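# Close and latch the cycler lid, then start it

## Task

Bring the thermal cycler's lid down by hand without dropping or slamming it, latch it, and then press START so the display reads Running. The lid counts as latched only when it is fully closed and its handle rests fully down on its stop. The cycler is loose on the table: at the end it must be within about a finger's width of its starting spot, still upright and barely rotated. The plate must stay lying flat in its block. Nothing may rely on the robot holding it in place at the end. Finally release everything and move the gripper away.

## Robot and tools

Robot: a single seven-joint xArm7 with a parallel two-finger gripper, and a wrist camera. There is only one arm, so every motion argument is one row for that arm. The fingers point along the gripper's +z axis and close along its y axis. The reported hand point (end_effector_position, link pinch) lies between the pads when closed, about 2 cm short of the fingertips; while closing, the tips reach about 10 mm further along +z. Pads open up to 84 mm, so plates, blocks or reservoirs can only be grasped across their width, above any base flange. Never force a pad down over a flange: it may jam and not come free.

Frames: results give the hand position in metres and its orientation as a wxyz quaternion, plus linear and angular velocities, in the scene frame. Its origin is on the table surface below the arm base; +z is up, +y is to the left when facing along +x. The base may be slightly tilted, and the printed position gets less accurate at long reach.

The row: 7 numbers, each in [-1, 1]: dx, dy, dz, rx, ry, rz, opening. The first six are an offset, expressed in the gripper's own axes, from the hand pose shown in the most recent result that reported it (before any such result in this scene, or for the second and later calls in a single reply, from where the hand is when the action begins). A value of 1.0 equals 0.6 m for dx, dy, dz, or 180 degrees for the rotation; rx, ry, rz form one rotation vector. Every row is counted from that same reference pose, not from the row before it. So an all-zero offset pulls the hand back to the reference pose; it is not a pause. The opening is absolute: +1 fully open (0.084 m), -1 closed.

execute_actions takes "actions": a list with at most one entry. An empty list just reports the state. {"rows": [...], "steps": n} runs up to 15 control steps of 1/30 s (default 15), one row per step, repeating the last row if rows run out. {"steps": n} alone waits up to 300 steps counted from the previous result, including your reply time. Optional "pictures" switches camera images on or off. A refused call sends nothing.

move: "target" is one row as above (offset from the last shown pose); "speed" is the path's top speed in m/s, 0.002 to 0.5, default 0.25, with turning capped at twice that in rad/s. The hand follows a straight path lasting 0.5 to 10 s (longer ones are cut off early), rotating the short way. It does not avoid obstacles, can lag, stray or exceed the speed, especially near a straight arm. The opening is applied at the start. The result adds a move: line with the ending (done, off_target, moving, held, fault) and any limits (paced = pose clipped; held = some steps blocked, after which the arm may jump faster), plus the distance to target.

wait: "seconds" 0 to 10; nothing new is sent. zoom_image: "camera" (cam_head_left, cam_head_right or cam_wrist, each 672x504) and "region" [x0, y0, x1, y1] in pixels from the top-left, at most 504 by 504. read_manual returns only licence text. finished_scene takes "scene", the current scene number; it is final and reports success.

Motion limits: each step the commanded pose is clipped to within 70 mm and 16 degrees of the measured one; position wins over orientation when both cannot be met. After an action ends the arm goes only to the last clipped pose, so check the result and send the remainder. Joint speed is capped at 3.14 rad/s. Against a firm surface the push keeps building while the hand is short of its target; only moving away relieves it. Something that yields will keep being pushed.

Result lines: "pose unreachable" and HELD mean the clearance check changed or blocked a command (the base mount counts as arm). "Hand target" is the pose now being driven to. grip_measured is the finger opening on the command scale; to keep hold, command clearly below it (further below = harder squeeze, about 24 N per pad max). A fast close can squeeze too hard. A torque fault (joint loads: 46.5, 46.5, 27.9, 27.9, 27.9, 18.6, 18.6 N m, held weight included) stops the arm, backs it off, and freezes it 10 s. MOTOR HOT appears from 65 °C; at 80 °C the brakes lock until cooled. Avoid any stop.

Latching: a down lid is latched only with its handle fully down on its stop. One method: keep hold of the handle, swing it fully up (the lid may rise too), then bring it down onto the stop. START works only once latched. Lower the lid gently, never let it fall. Push lightly and slowly so the unanchored cycler does not slide or twist, and keep the plate flat. Knocking anything off the table ends the attempt. At the end, open the hand and withdraw.

Each tool is called after "Emit:" as name([rows], argument=value, ...), one row to a line, values as JSON.

## Session

Emit:
execute_actions(actions=[])

Scene clock: 0.00 s of 7800.00 s.
end_effector_position=(+0.7283, +0.3152, +0.3427) grip_measured=+1.00 end_effector_quat_wxyz=(-0.258, +0.947, -0.016, +0.189) end_effector_velocity=(+0.000, +0.000, +0.001) end_effector_angular_velocity=(+0.000, -0.002, +0.000)
Joint positions: [ 0.485  0.76  -0.001  2.148  0.43   0.854  0.171  0.084]
Joint velocities: [ 0.001 -0.    -0.001  0.002  0.     0.    -0.    -0.   ]
Motor temperatures (°C, as the motors report them): [37 38 38 34 40 45 40]
Hand target: +0.728, +0.315, +0.343; -0.258, +0.947, -0.016, +0.189

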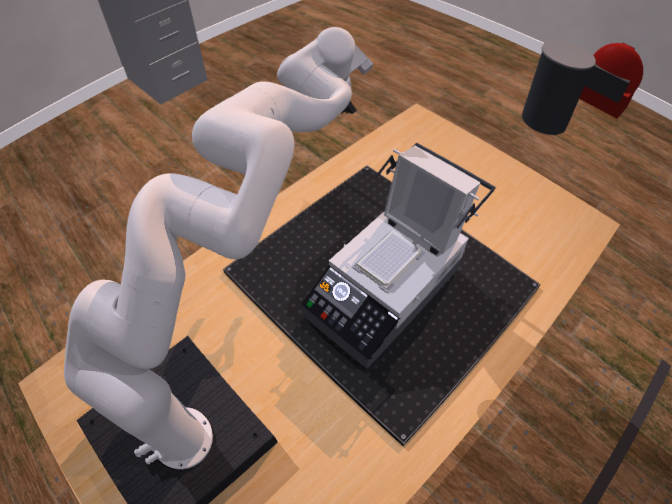

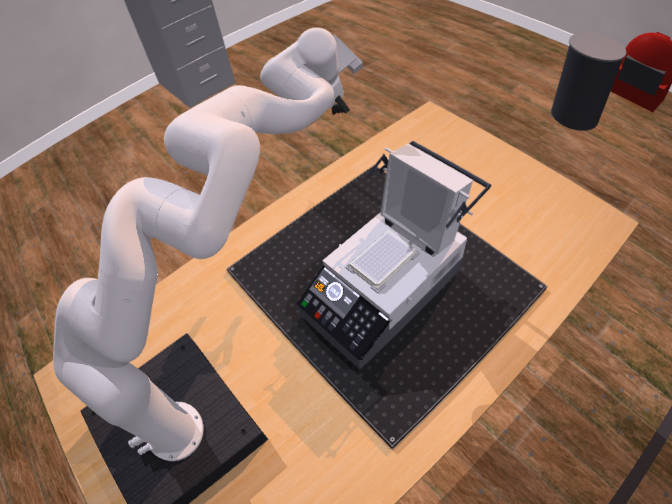

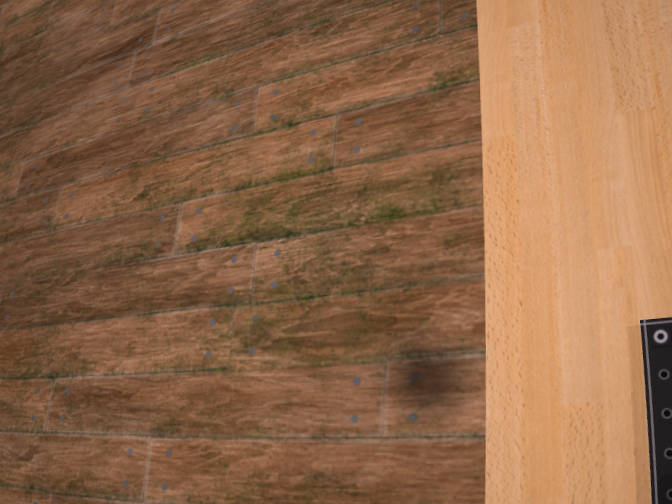

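Emit:
move(target=[-0.253,0.18,-0.657,-0.167,-0.123,-0.010,1])

Emit:
zoom_image(camera="cam_head_left", region=[280,120,560,380])

Scene clock: 6.07 s of 7800.00 s.
end_effector_position=(+0.4509, +0.0528, +0.5508) grip_measured=+1.00 end_effector_quat_wxyz=(-0.000, +1.000, +0.001, -0.002) end_effector_velocity=(-0.001, -0.002, +0.003) end_effector_angular_velocity=(-0.003, -0.003, -0.002)
Joint positions: [ 0.424  0.047 -0.143  1.965 -0.01   1.899  0.132  0.084]
Joint velocities: [-0.001 -0.002 -0.001  0.006 -0.003  0.006 -0.002 -0.   ]
Motor temperatures (°C, as the motors report them): [37 38 38 35 40 45 40]
Hand target: +0.451, +0.053, +0.551; -0.000, +1.000, +0.001, -0.002
Off the commanded pose: 0.002 m, 0 deg.
After step 90, 0.77 s passed at rest.
move: done

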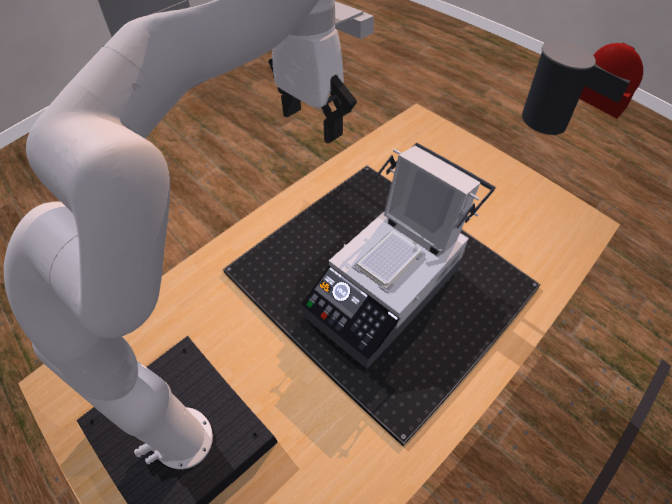

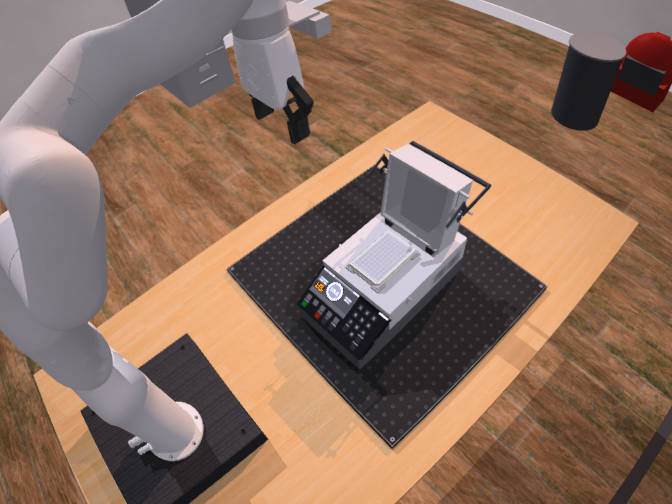

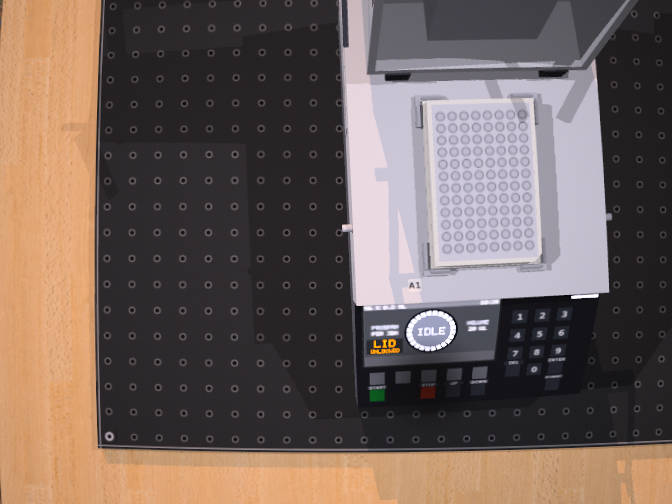

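Region (280, 120, 560, 380) of cam_head_left's 672x504 image, scaled by 1.800, with more detail than that image has; it fills the top 468 rows of this view, and the rest is white.

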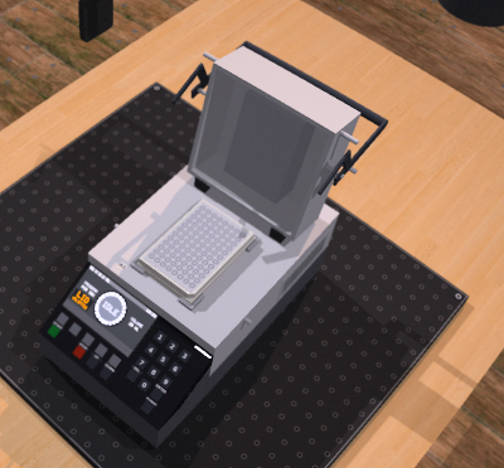

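Emit:
move(target=[0.28,0.12,0,0,0,0.016,1])

Emit:
zoom_image(camera="cam_head_right", region=[350,120,520,270])

Scene clock: 9.53 s of 7800.00 s.
end_effector_position=(+0.6178, -0.0195, +0.5495) grip_measured=+1.00 end_effector_quat_wxyz=(+0.000, +0.992, -0.023, +0.127) end_effector_velocity=(+0.003, -0.002, -0.003) end_effector_angular_velocity=(-0.000, -0.001, -0.003)
Joint positions: [ 0.19   0.603 -0.206  2.709  0.129  1.831 -0.01   0.084]
Joint velocities: [-0.009  0.006  0.018  0.002 -0.012 -0.006  0.003  0.   ]
Motor temperatures (°C, as the motors report them): [37 38 38 35 40 45 40]
Hand target: +0.618, -0.020, +0.549; +0.000, +0.992, -0.023, +0.127
Off the commanded pose: 0.002 m, 15 deg.
elbow stopped short: the move would have taken joint 4 (elbow) straighter than the controller allows; a more bent joint 4 avoids this.
move: off_target

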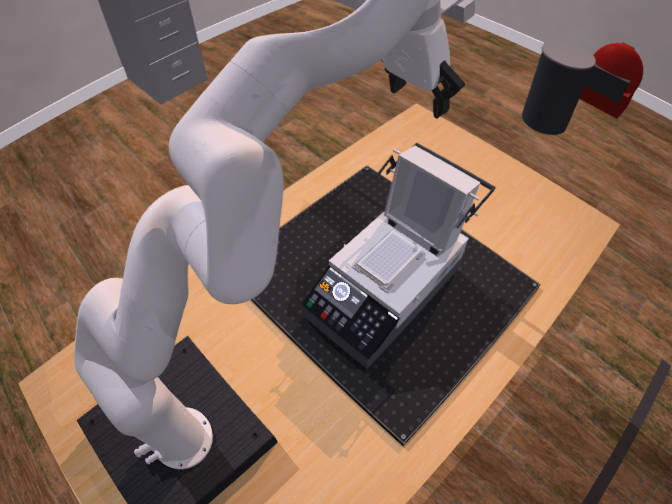

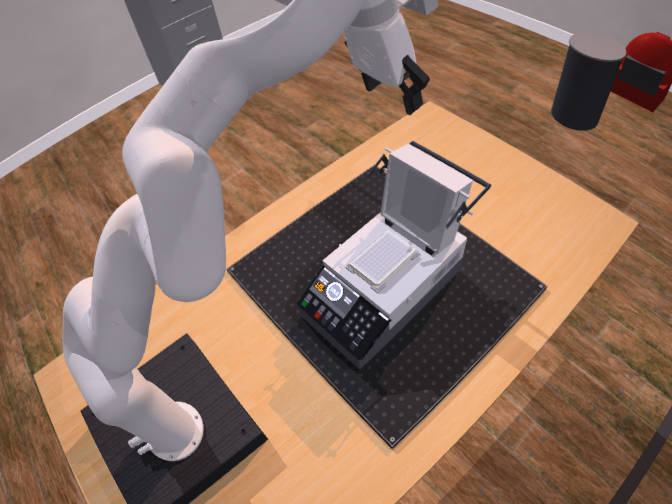

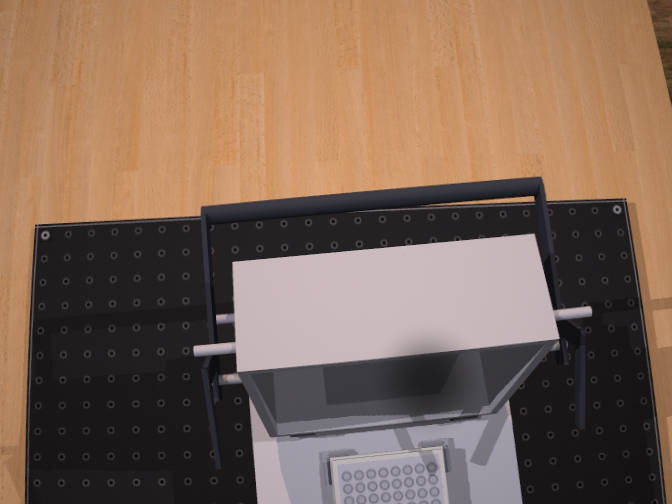

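Region (350, 120, 520, 270) of cam_head_right's 672x504 image, scaled by 2.965, with more detail than that image has; it fills the top 445 rows of this view, and the rest is white.

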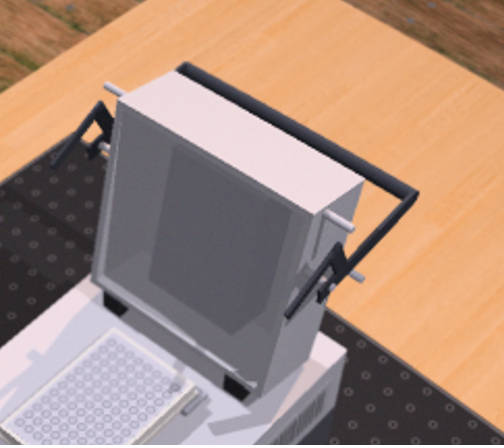

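Emit:
move(target=[0.166,-0.01,0.267,0,0.055,-0.026,0.1], speed=0.15)

Scene clock: 18.20 s of 7800.00 s.
end_effector_position=(+0.7541, -0.0202, +0.4202) grip_measured=+0.09 end_effector_quat_wxyz=(+0.008, +0.977, +0.017, +0.213) end_effector_velocity=(+0.001, -0.000, -0.009) end_effector_angular_velocity=(-0.001, +0.013, -0.000)
Joint positions: [ 0.207  0.745 -0.195  2.437  0.14   1.246 -0.101  0.048]
Joint velocities: [-0.003  0.018  0.001  0.012  0.     0.007 -0.    -0.   ]
Motor temperatures (°C, as the motors report them): [37 39 38 35 40 45 40]
Hand target: +0.754, -0.020, +0.419; +0.008, +0.977, +0.017, +0.212
Off the commanded pose: 0.001 m, 0 deg.
After step 90, 3.93 s passed at rest.
move: done

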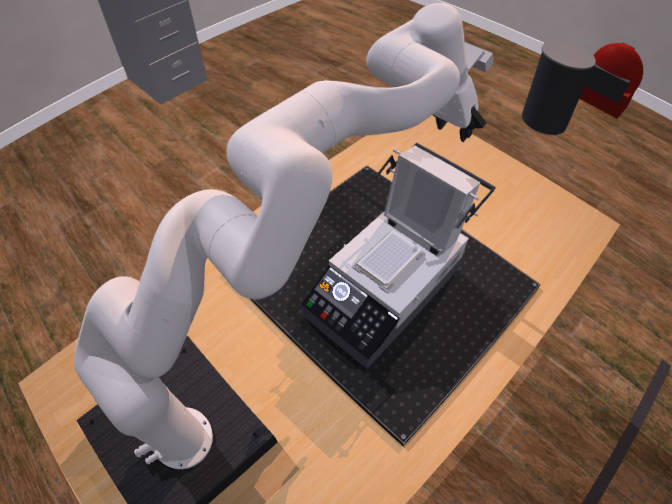

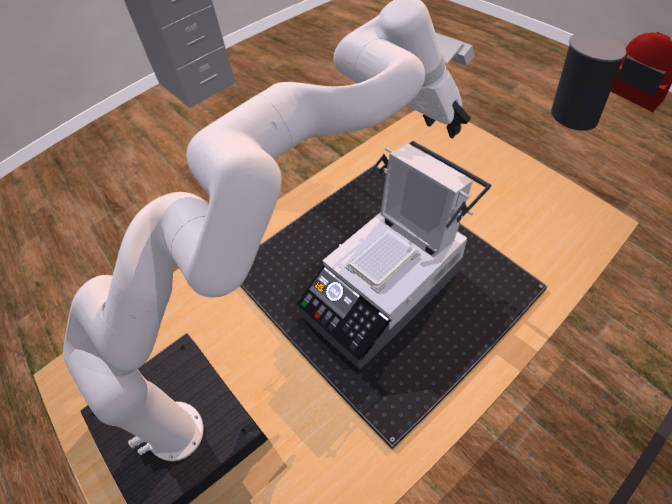

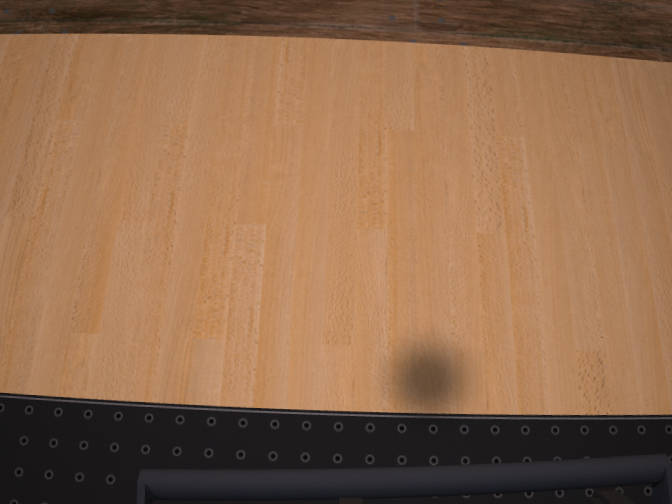

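Emit:
move(target=[-0.013,-0.007,0.122,0,-0.062,0,-0.15], speed=0.15)

Emit:
move(target=[0,0,0,0,0,-0.511,-0.15], speed=0.4)

Scene clock: 23.40 s of 7800.00 s.
end_effector_position=(+0.7761, -0.0172, +0.3510) grip_measured=-0.16 end_effector_quat_wxyz=(+0.011, +0.983, +0.016, +0.183) end_effector_velocity=(+0.001, +0.000, -0.001) end_effector_angular_velocity=(+0.000, -0.004, -0.000)
Joint positions: [ 0.174  0.996 -0.175  2.709  0.135  1.323 -0.077  0.037]
Joint velocities: [-0.004  0.003  0.018  0.001 -0.016 -0.007  0.004 -0.   ]
Motor temperatures (°C, as the motors report them): [37 39 38 36 40 45 40]
Hand target: +0.776, -0.017, +0.350; +0.011, +0.983, +0.016, +0.183
Off the commanded pose: 0.001 m, 8 deg.
elbow stopped short: the move would have taken joint 4 (elbow) straighter than the controller allows; a more bent joint 4 avoids this.
After step 90, 1.17 s passed at rest.
move: off_target

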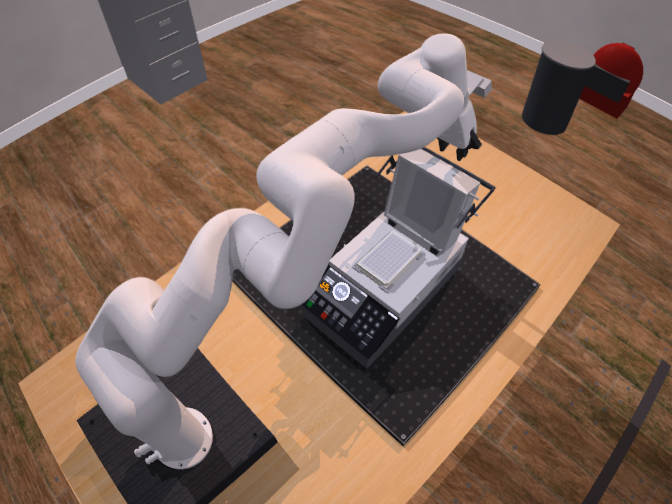

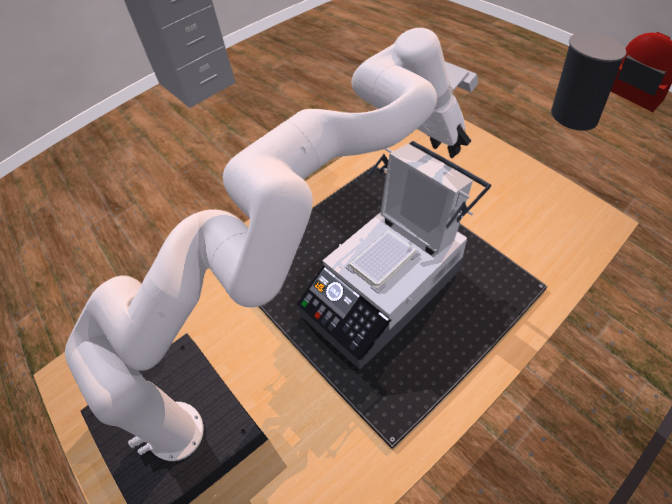

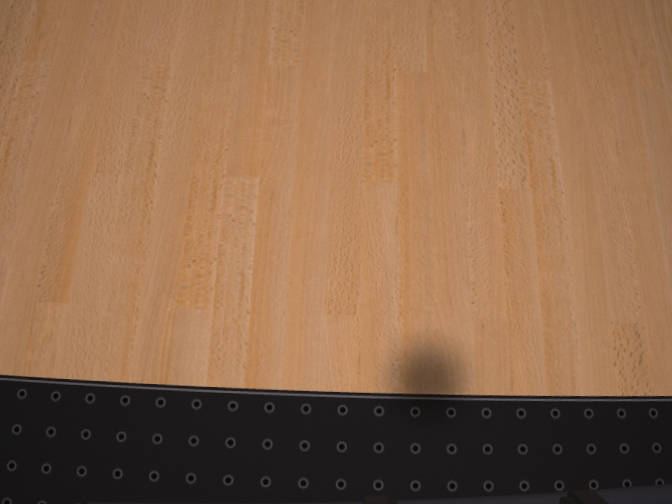

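Scene clock: 25.97 s of 7800.00 s.
end_effector_position=(+0.7761, -0.0173, +0.3511) grip_measured=-0.16 end_effector_quat_wxyz=(+0.139, +0.672, +0.718, +0.120) end_effector_velocity=(+0.000, +0.001, -0.001) end_effector_angular_velocity=(-0.003, +0.001, +0.010)
Joint positions: [ 0.136  0.992 -0.014  2.708 -0.013  1.32  -1.65   0.037]
Joint velocities: [ 0.001  0.     0.001 -0.003 -0.001 -0.002 -0.009 -0.   ]
Motor temperatures (°C, as the motors report them): [37 39 38 36 40 45 40]
Hand target: +0.776, -0.017, +0.351; +0.140, +0.671, +0.718, +0.120
Off the commanded pose: 0.000 m, 0 deg.
elbow stopped short: the move would have taken joint 4 (elbow) straighter than the controller allows; a more bent joint 4 avoids this.
move: done

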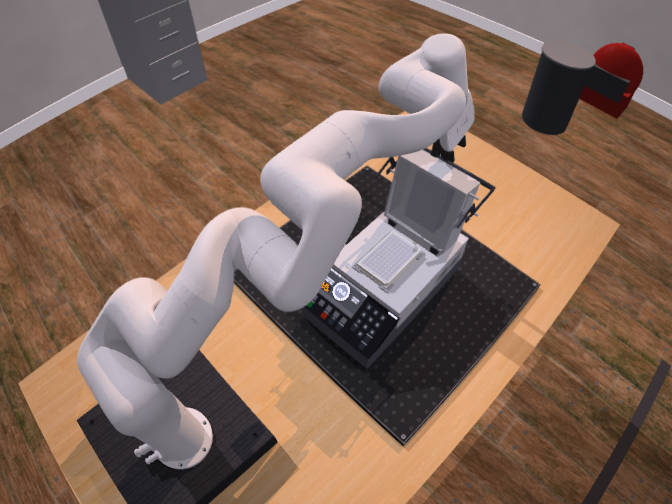

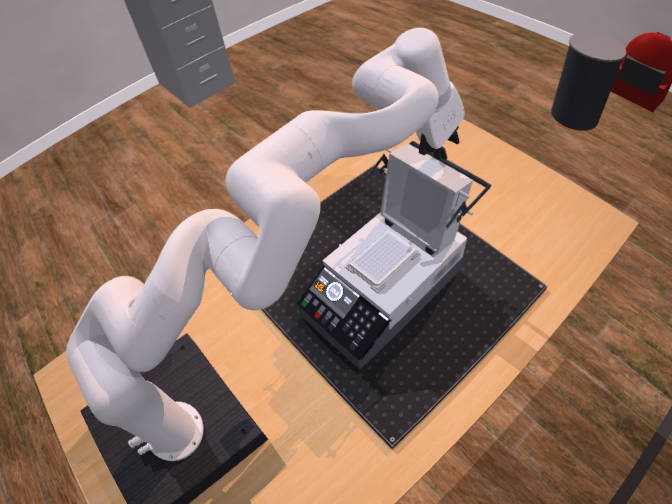

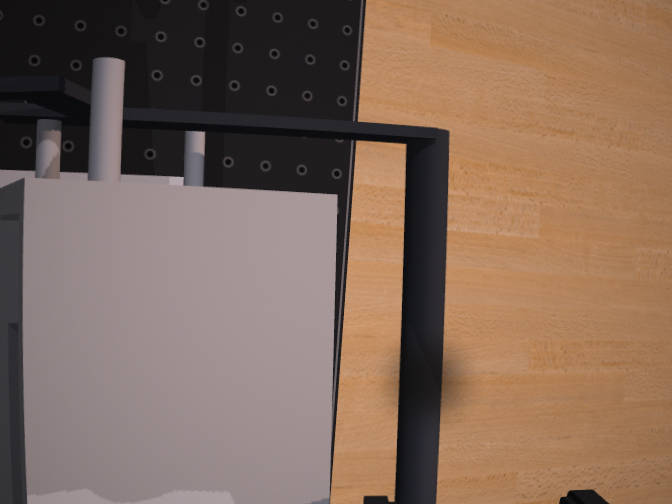

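Emit:
move(target=[0,-0.005,0.153,0,0,0.009,-0.43], speed=0.05)

Scene clock: 40.10 s of 7800.00 s.
end_effector_position=(+0.8023, -0.0193, +0.3452) grip_measured=-0.43 end_effector_quat_wxyz=(+0.171, +0.675, +0.701, +0.153) end_effector_velocity=(-0.000, +0.000, -0.001) end_effector_angular_velocity=(-0.000, +0.002, +0.001)
Joint positions: [ 0.133  1.039 -0.016  2.729 -0.01   1.202 -1.625  0.025]
Joint velocities: [ 0.001  0.    -0.    -0.    -0.     0.001 -0.    -0.   ]
Motor temperatures (°C, as the motors report them): [37 40 38 39 40 48 40]
Hand target: +0.806, -0.019, +0.350; +0.178, +0.673, +0.700, +0.160
Off the commanded pose: 0.081 m, 5 deg.
TORQUE FAULT: the external load on joint 2 (shoulder) reached its load limit, and the arm stopped for 10 seconds. The arm's remaining commands of this call were not run. Joint 2 (shoulder) moved back by up to 3 degrees. The gripper holds there, with its grip as last carried out, and the arm accepts commands again: back off and push less far. The arm stops again, at the same cost, whenever a joint's load reaches its limit.
elbow stopped short: the move would have taken joint 4 (elbow) straighter than the controller allows; a more bent joint 4 avoids this.
move: fault

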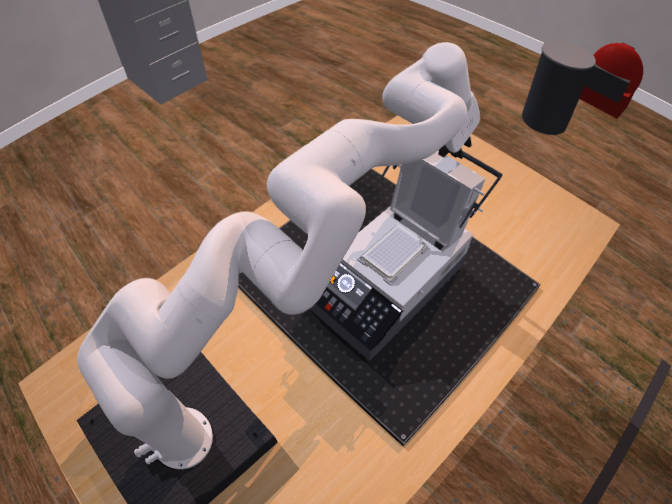

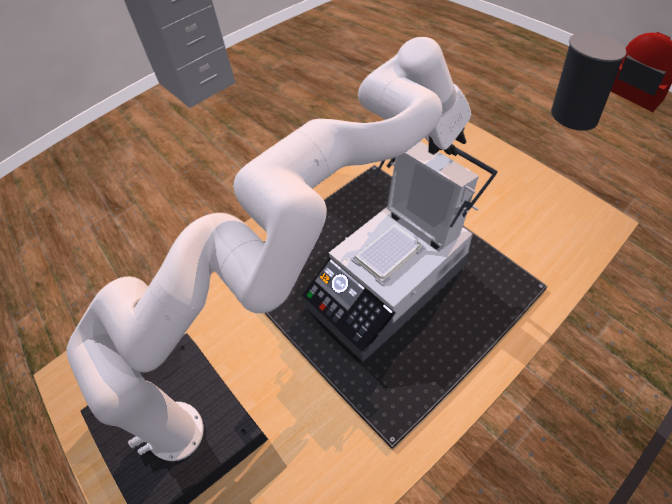

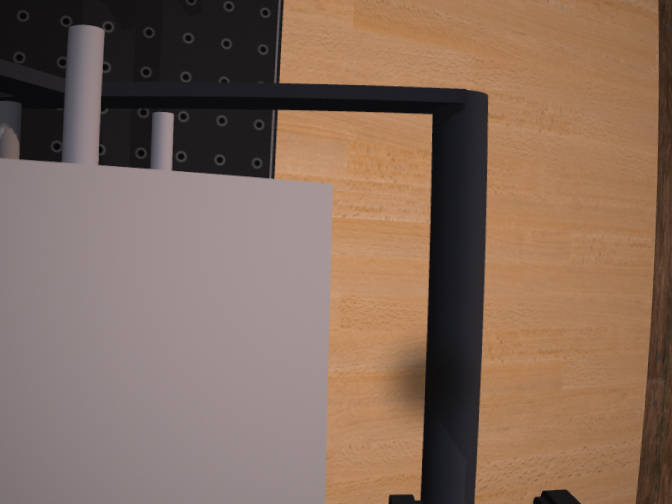

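Emit:
move(target=[0,0,-0.07,0,0,0,-0.43], speed=0.08)

Emit:
move(target=[0.183,-0.14,-0.02,0,0,0,-0.43], speed=0.12)

Scene clock: 51.93 s of 7800.00 s.
end_effector_position=(+0.7803, -0.0188, +0.3742) grip_measured=-0.44 end_effector_quat_wxyz=(+0.161, +0.677, +0.703, +0.143) end_effector_velocity=(-0.002, +0.001, +0.002) end_effector_angular_velocity=(+0.000, -0.022, +0.001)
Joint positions: [ 0.137  0.869 -0.017  2.521 -0.011  1.192 -1.623  0.025]
Joint velocities: [ 0.003 -0.1   -0.001 -0.183 -0.    -0.105  0.001 -0.   ]
Motor temperatures (°C, as the motors report them): [38 41 38 42 40 50 40]
Hand target: +0.784, -0.018, +0.383; +0.170, +0.675, +0.701, +0.152
Off the commanded pose: 0.009 m, 2 deg.
After step 90, 7.93 s passed at rest.
move: off_target

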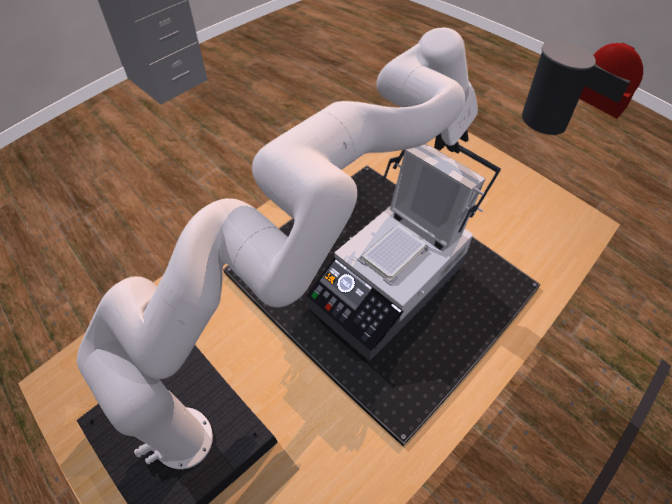

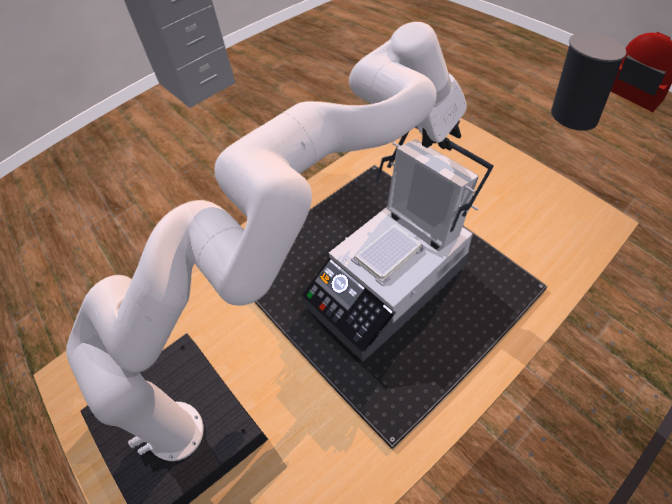

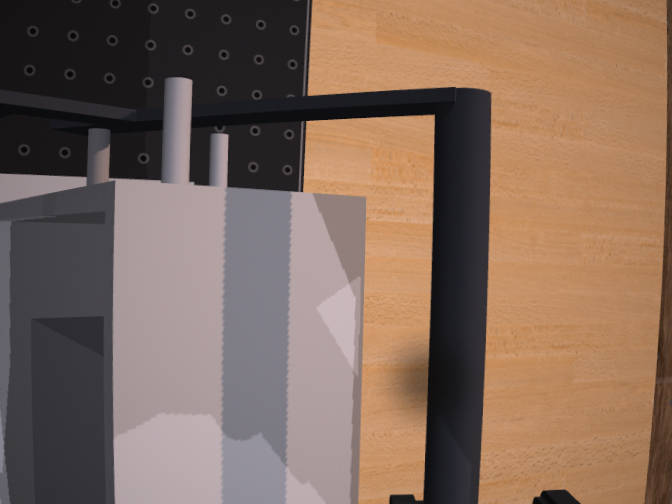

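Scene clock: 53.53 s of 7800.00 s.
end_effector_position=(+0.6963, +0.0873, +0.3459) grip_measured=-0.45 end_effector_quat_wxyz=(+0.161, +0.678, +0.703, +0.143) end_effector_velocity=(-0.001, +0.006, +0.001) end_effector_angular_velocity=(+0.003, -0.005, +0.007)
Joint positions: [ 0.317  0.419 -0.021  1.704 -0.123  0.84  -1.391  0.024]
Joint velocities: [ 0.006 -0.006  0.003 -0.008 -0.002 -0.007  0.004 -0.   ]
Motor temperatures (°C, as the motors report them): [38 41 38 42 40 50 40]
Hand target: +0.696, +0.088, +0.346; +0.161, +0.678, +0.703, +0.143
Off the commanded pose: 0.001 m, 0 deg.
move: done

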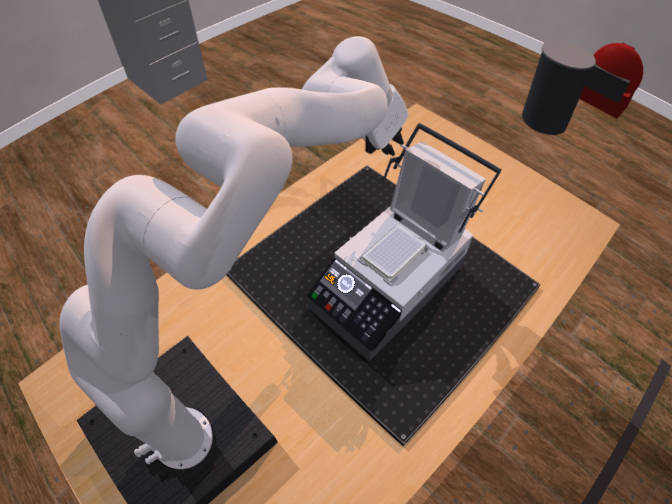

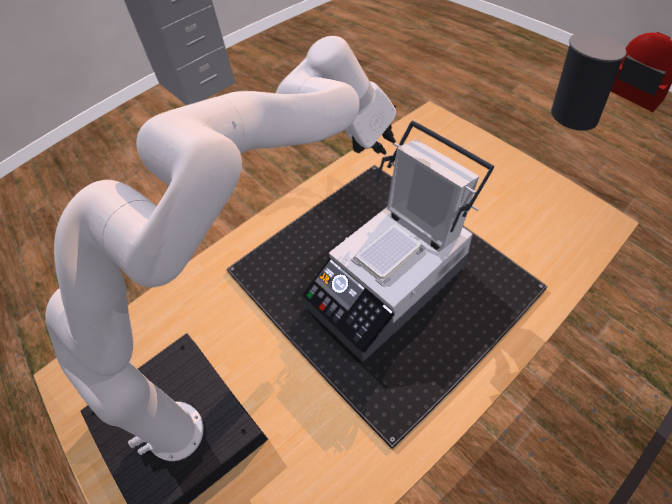

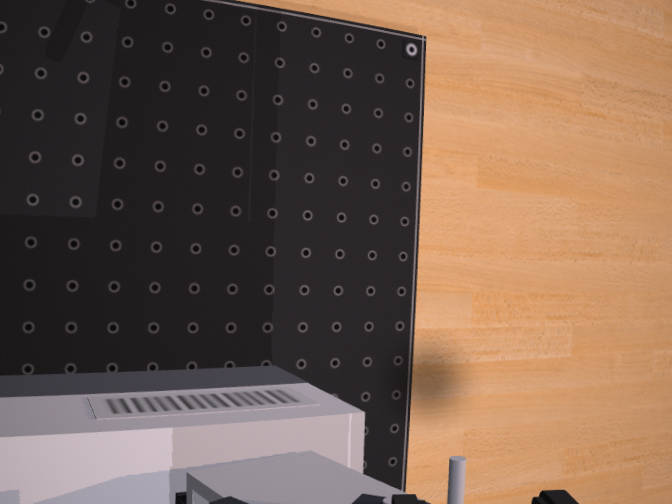

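Emit:
zoom_image(camera="cam_head_left", region=[350,100,530,270])

Emit:
move(target=[-0.12,0.09,-0.16,0,0,0,-0.1], speed=0.15)

Region (350, 100, 530, 270) of cam_head_left's 672x504 image, scaled by 2.800, with more detail than that image has.

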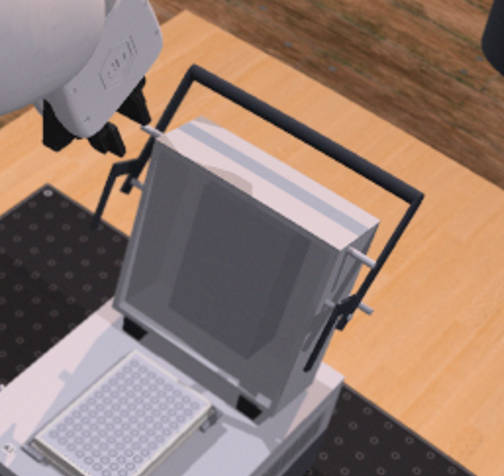

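Scene clock: 56.23 s of 7800.00 s.
end_effector_position=(+0.7070, +0.0202, +0.4568) grip_measured=-0.11 end_effector_quat_wxyz=(+0.160, +0.677, +0.704, +0.143) end_effector_velocity=(+0.001, -0.002, +0.004) end_effector_angular_velocity=(-0.000, +0.008, +0.001)
Joint positions: [ 0.212  0.479 -0.025  2.113 -0.044  1.179 -1.554  0.039]
Joint velocities: [-0.003  0.02  -0.     0.046  0.003  0.034 -0.006  0.   ]
Motor temperatures (°C, as the motors report them): [37 41 38 41 40 50 40]
Hand target: +0.707, +0.020, +0.458; +0.161, +0.678, +0.703, +0.143
Off the commanded pose: 0.002 m, 0 deg.
move: done

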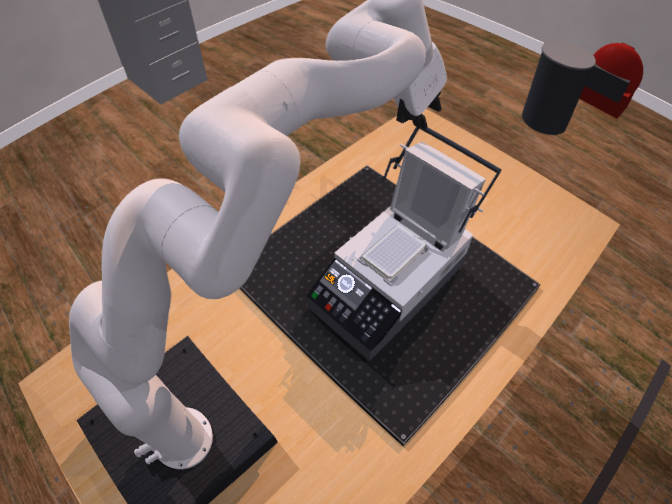

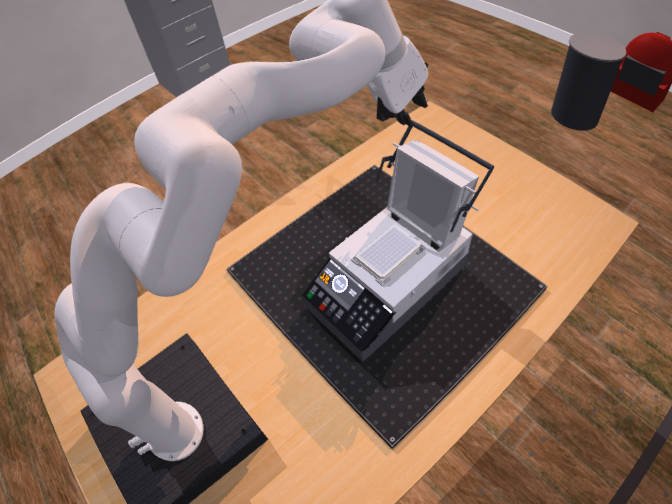

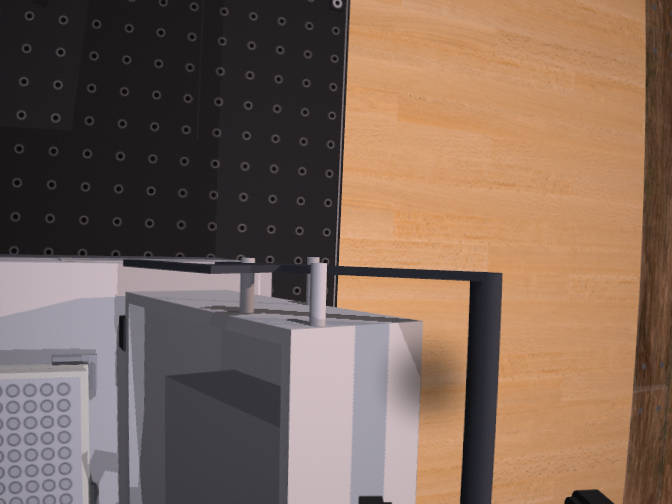

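Emit:
move(target=[-0.06,0.045,0.16,0,0,0,-0.3], speed=0.08)

Scene clock: 60.70 s of 7800.00 s.
end_effector_position=(+0.7724, -0.0166, +0.3828) grip_measured=-0.32 end_effector_quat_wxyz=(+0.161, +0.677, +0.703, +0.143) end_effector_velocity=(+0.001, -0.002, -0.004) end_effector_angular_velocity=(-0.001, +0.009, -0.001)
Joint positions: [ 0.144  0.8   -0.025  2.426 -0.008  1.166 -1.621  0.03 ]
Joint velocities: [-0.002  0.019 -0.001  0.025  0.     0.016 -0.001 -0.   ]
Motor temperatures (°C, as the motors report them): [37 40 38 40 40 49 40]
Hand target: +0.772, -0.017, +0.382; +0.160, +0.677, +0.704, +0.143
Off the commanded pose: 0.001 m, 0 deg.
move: done

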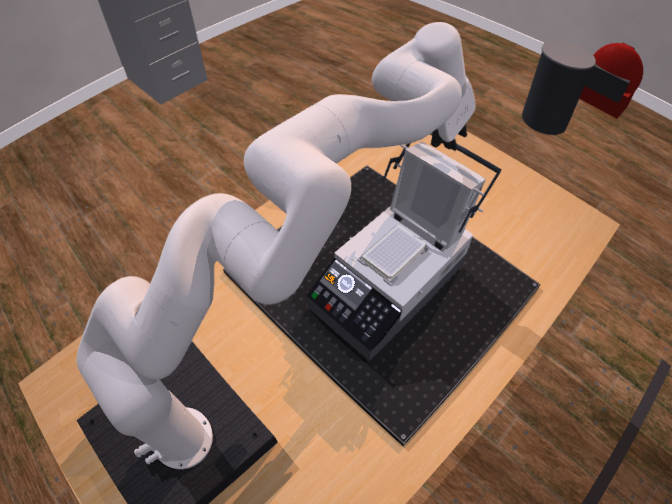

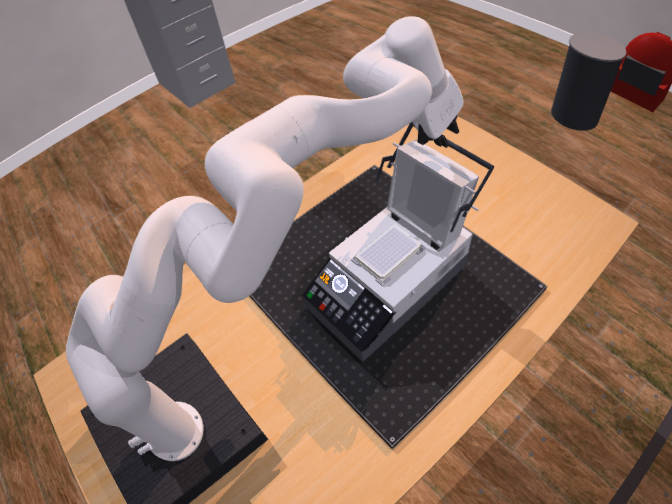

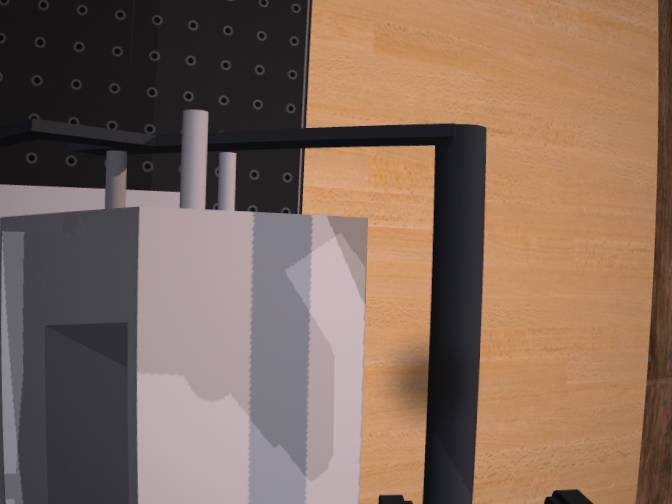

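Emit:
move(target=[0,-0.002,0.04,0,0,0,-0.4], speed=0.03)

Emit:
move(target=[0,0,0,0,0,0,-0.85])

Scene clock: 62.50 s of 7800.00 s.
end_effector_position=(+0.7813, -0.0172, +0.3608) grip_measured=-0.42 end_effector_quat_wxyz=(+0.161, +0.677, +0.703, +0.143) end_effector_velocity=(+0.001, +0.001, +0.002) end_effector_angular_velocity=(+0.000, -0.007, +0.001)
Joint positions: [ 0.142  0.838 -0.024  2.428 -0.007  1.13  -1.622  0.026]
Joint velocities: [ 0.     0.001  0.     0.004 -0.    -0.003 -0.     0.   ]
Motor temperatures (°C, as the motors report them): [37 40 38 40 40 49 40]
Hand target: +0.781, -0.017, +0.360; +0.161, +0.677, +0.703, +0.143
Off the commanded pose: 0.000 m, 0 deg.
move: done

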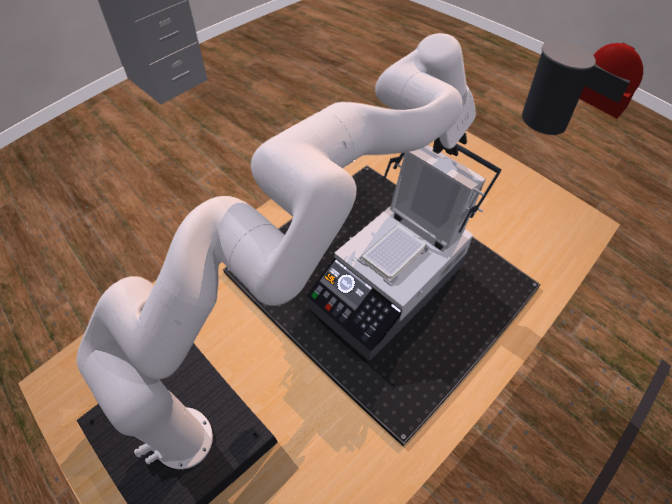

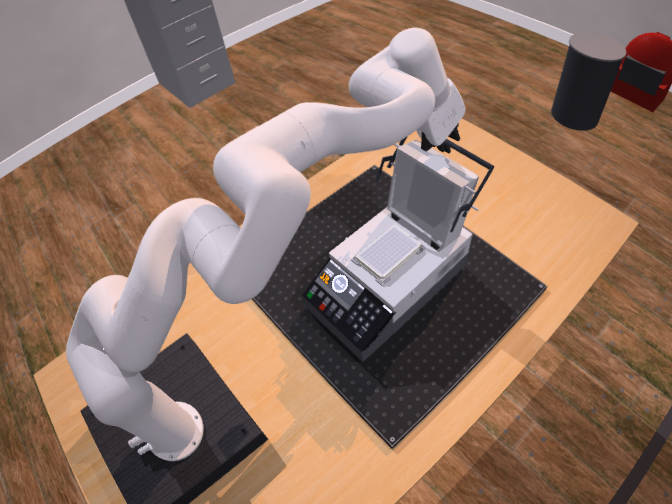

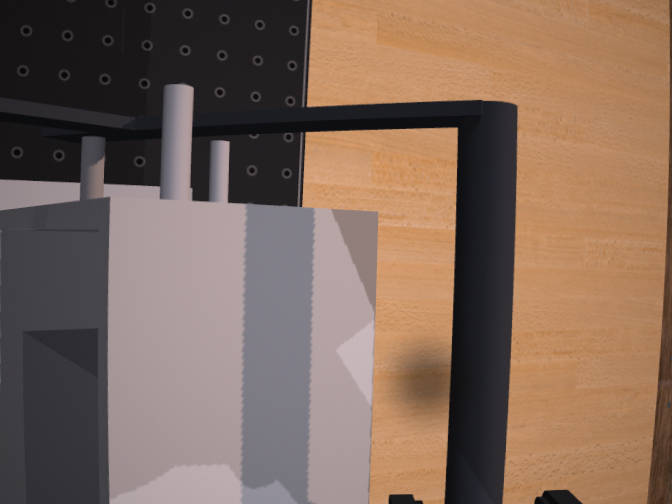

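Scene clock: 63.00 s of 7800.00 s.
end_effector_position=(+0.7808, -0.0172, +0.3585) grip_measured=-0.74 end_effector_quat_wxyz=(+0.159, +0.678, +0.704, +0.142) end_effector_velocity=(+0.000, -0.001, +0.002) end_effector_angular_velocity=(-0.002, -0.003, +0.000)
Joint positions: [ 0.142  0.839 -0.024  2.426 -0.007  1.131 -1.622  0.012]
Joint velocities: [ 0.    -0.002 -0.001  0.001 -0.001  0.    -0.001  0.   ]
Motor temperatures (°C, as the motors report them): [37 40 38 40 40 49 40]
Hand target: +0.781, -0.017, +0.361; +0.161, +0.677, +0.703, +0.143
Off the commanded pose: 0.002 m, 0 deg.
move: done

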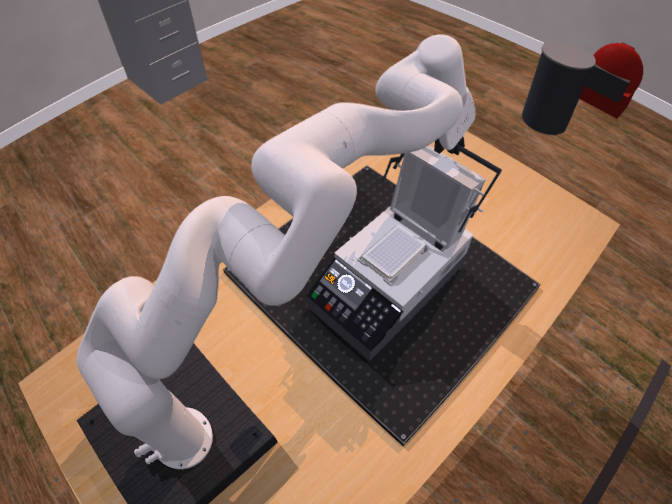

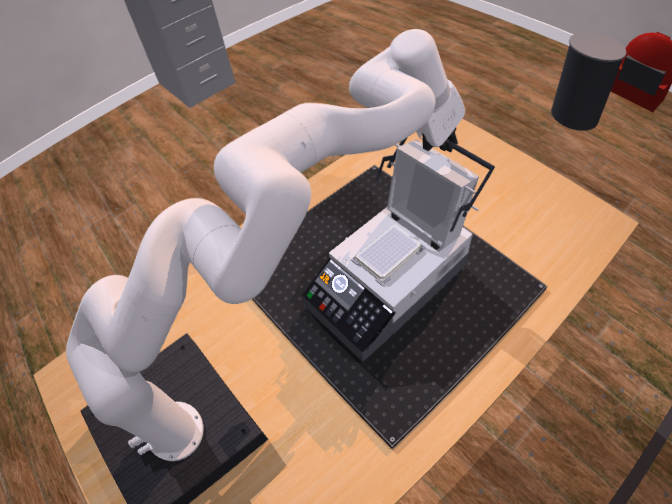

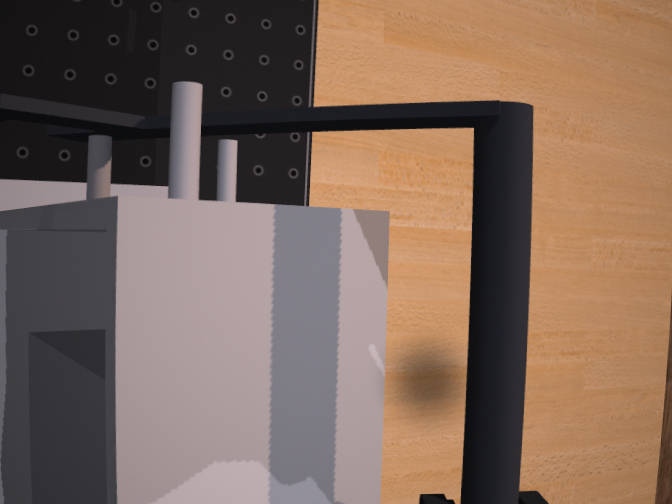

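Emit:
move(target=[0,-0.044,-0.05,0,0,0,-0.85], speed=0.03)

Scene clock: 69.07 s of 7800.00 s.
end_effector_position=(+0.7453, -0.0176, +0.3782) grip_measured=-0.74 end_effector_quat_wxyz=(+0.162, +0.677, +0.703, +0.144) end_effector_velocity=(-0.002, -0.001, -0.002) end_effector_angular_velocity=(-0.001, +0.005, -0.001)
Joint positions: [ 0.147  0.601 -0.026  2.078 -0.011  1.015 -1.62   0.012]
Joint velocities: [ 0.    -0.008 -0.001 -0.016 -0.001 -0.003 -0.     0.   ]
Motor temperatures (°C, as the motors report them): [37 41 38 41 40 49 40]
Hand target: +0.744, -0.018, +0.375; +0.159, +0.678, +0.704, +0.142
Off the commanded pose: 0.004 m, 0 deg.
After step 90, 1.47 s passed at rest.
move: off_target

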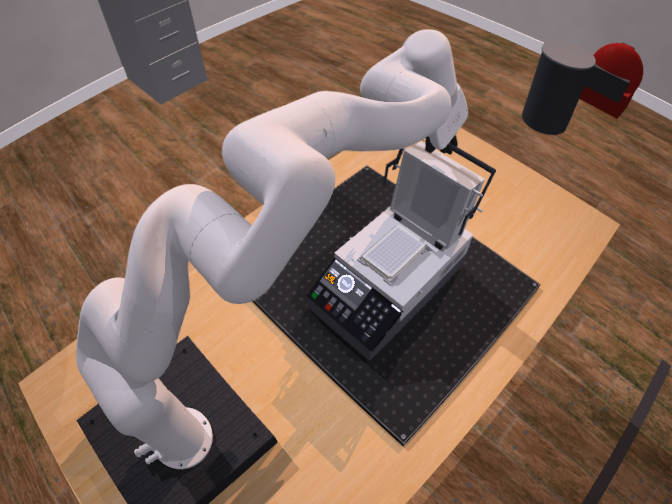

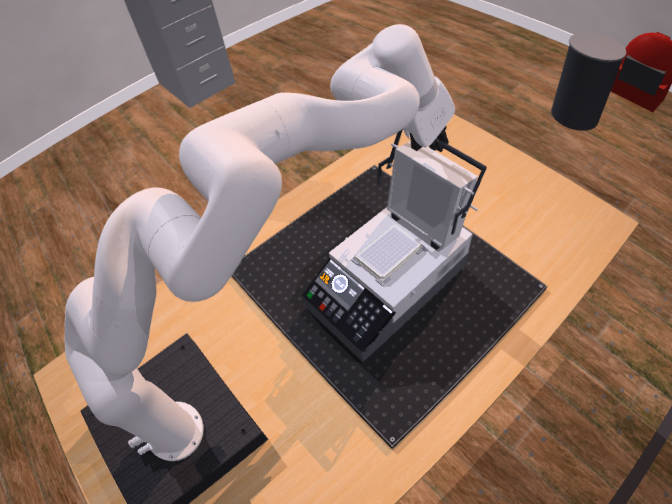

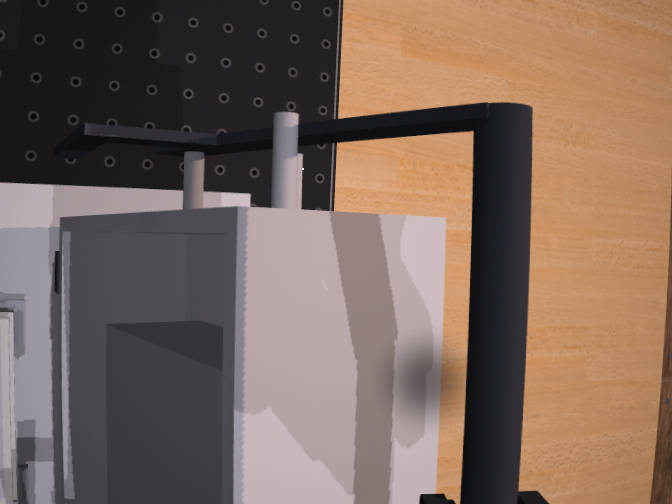

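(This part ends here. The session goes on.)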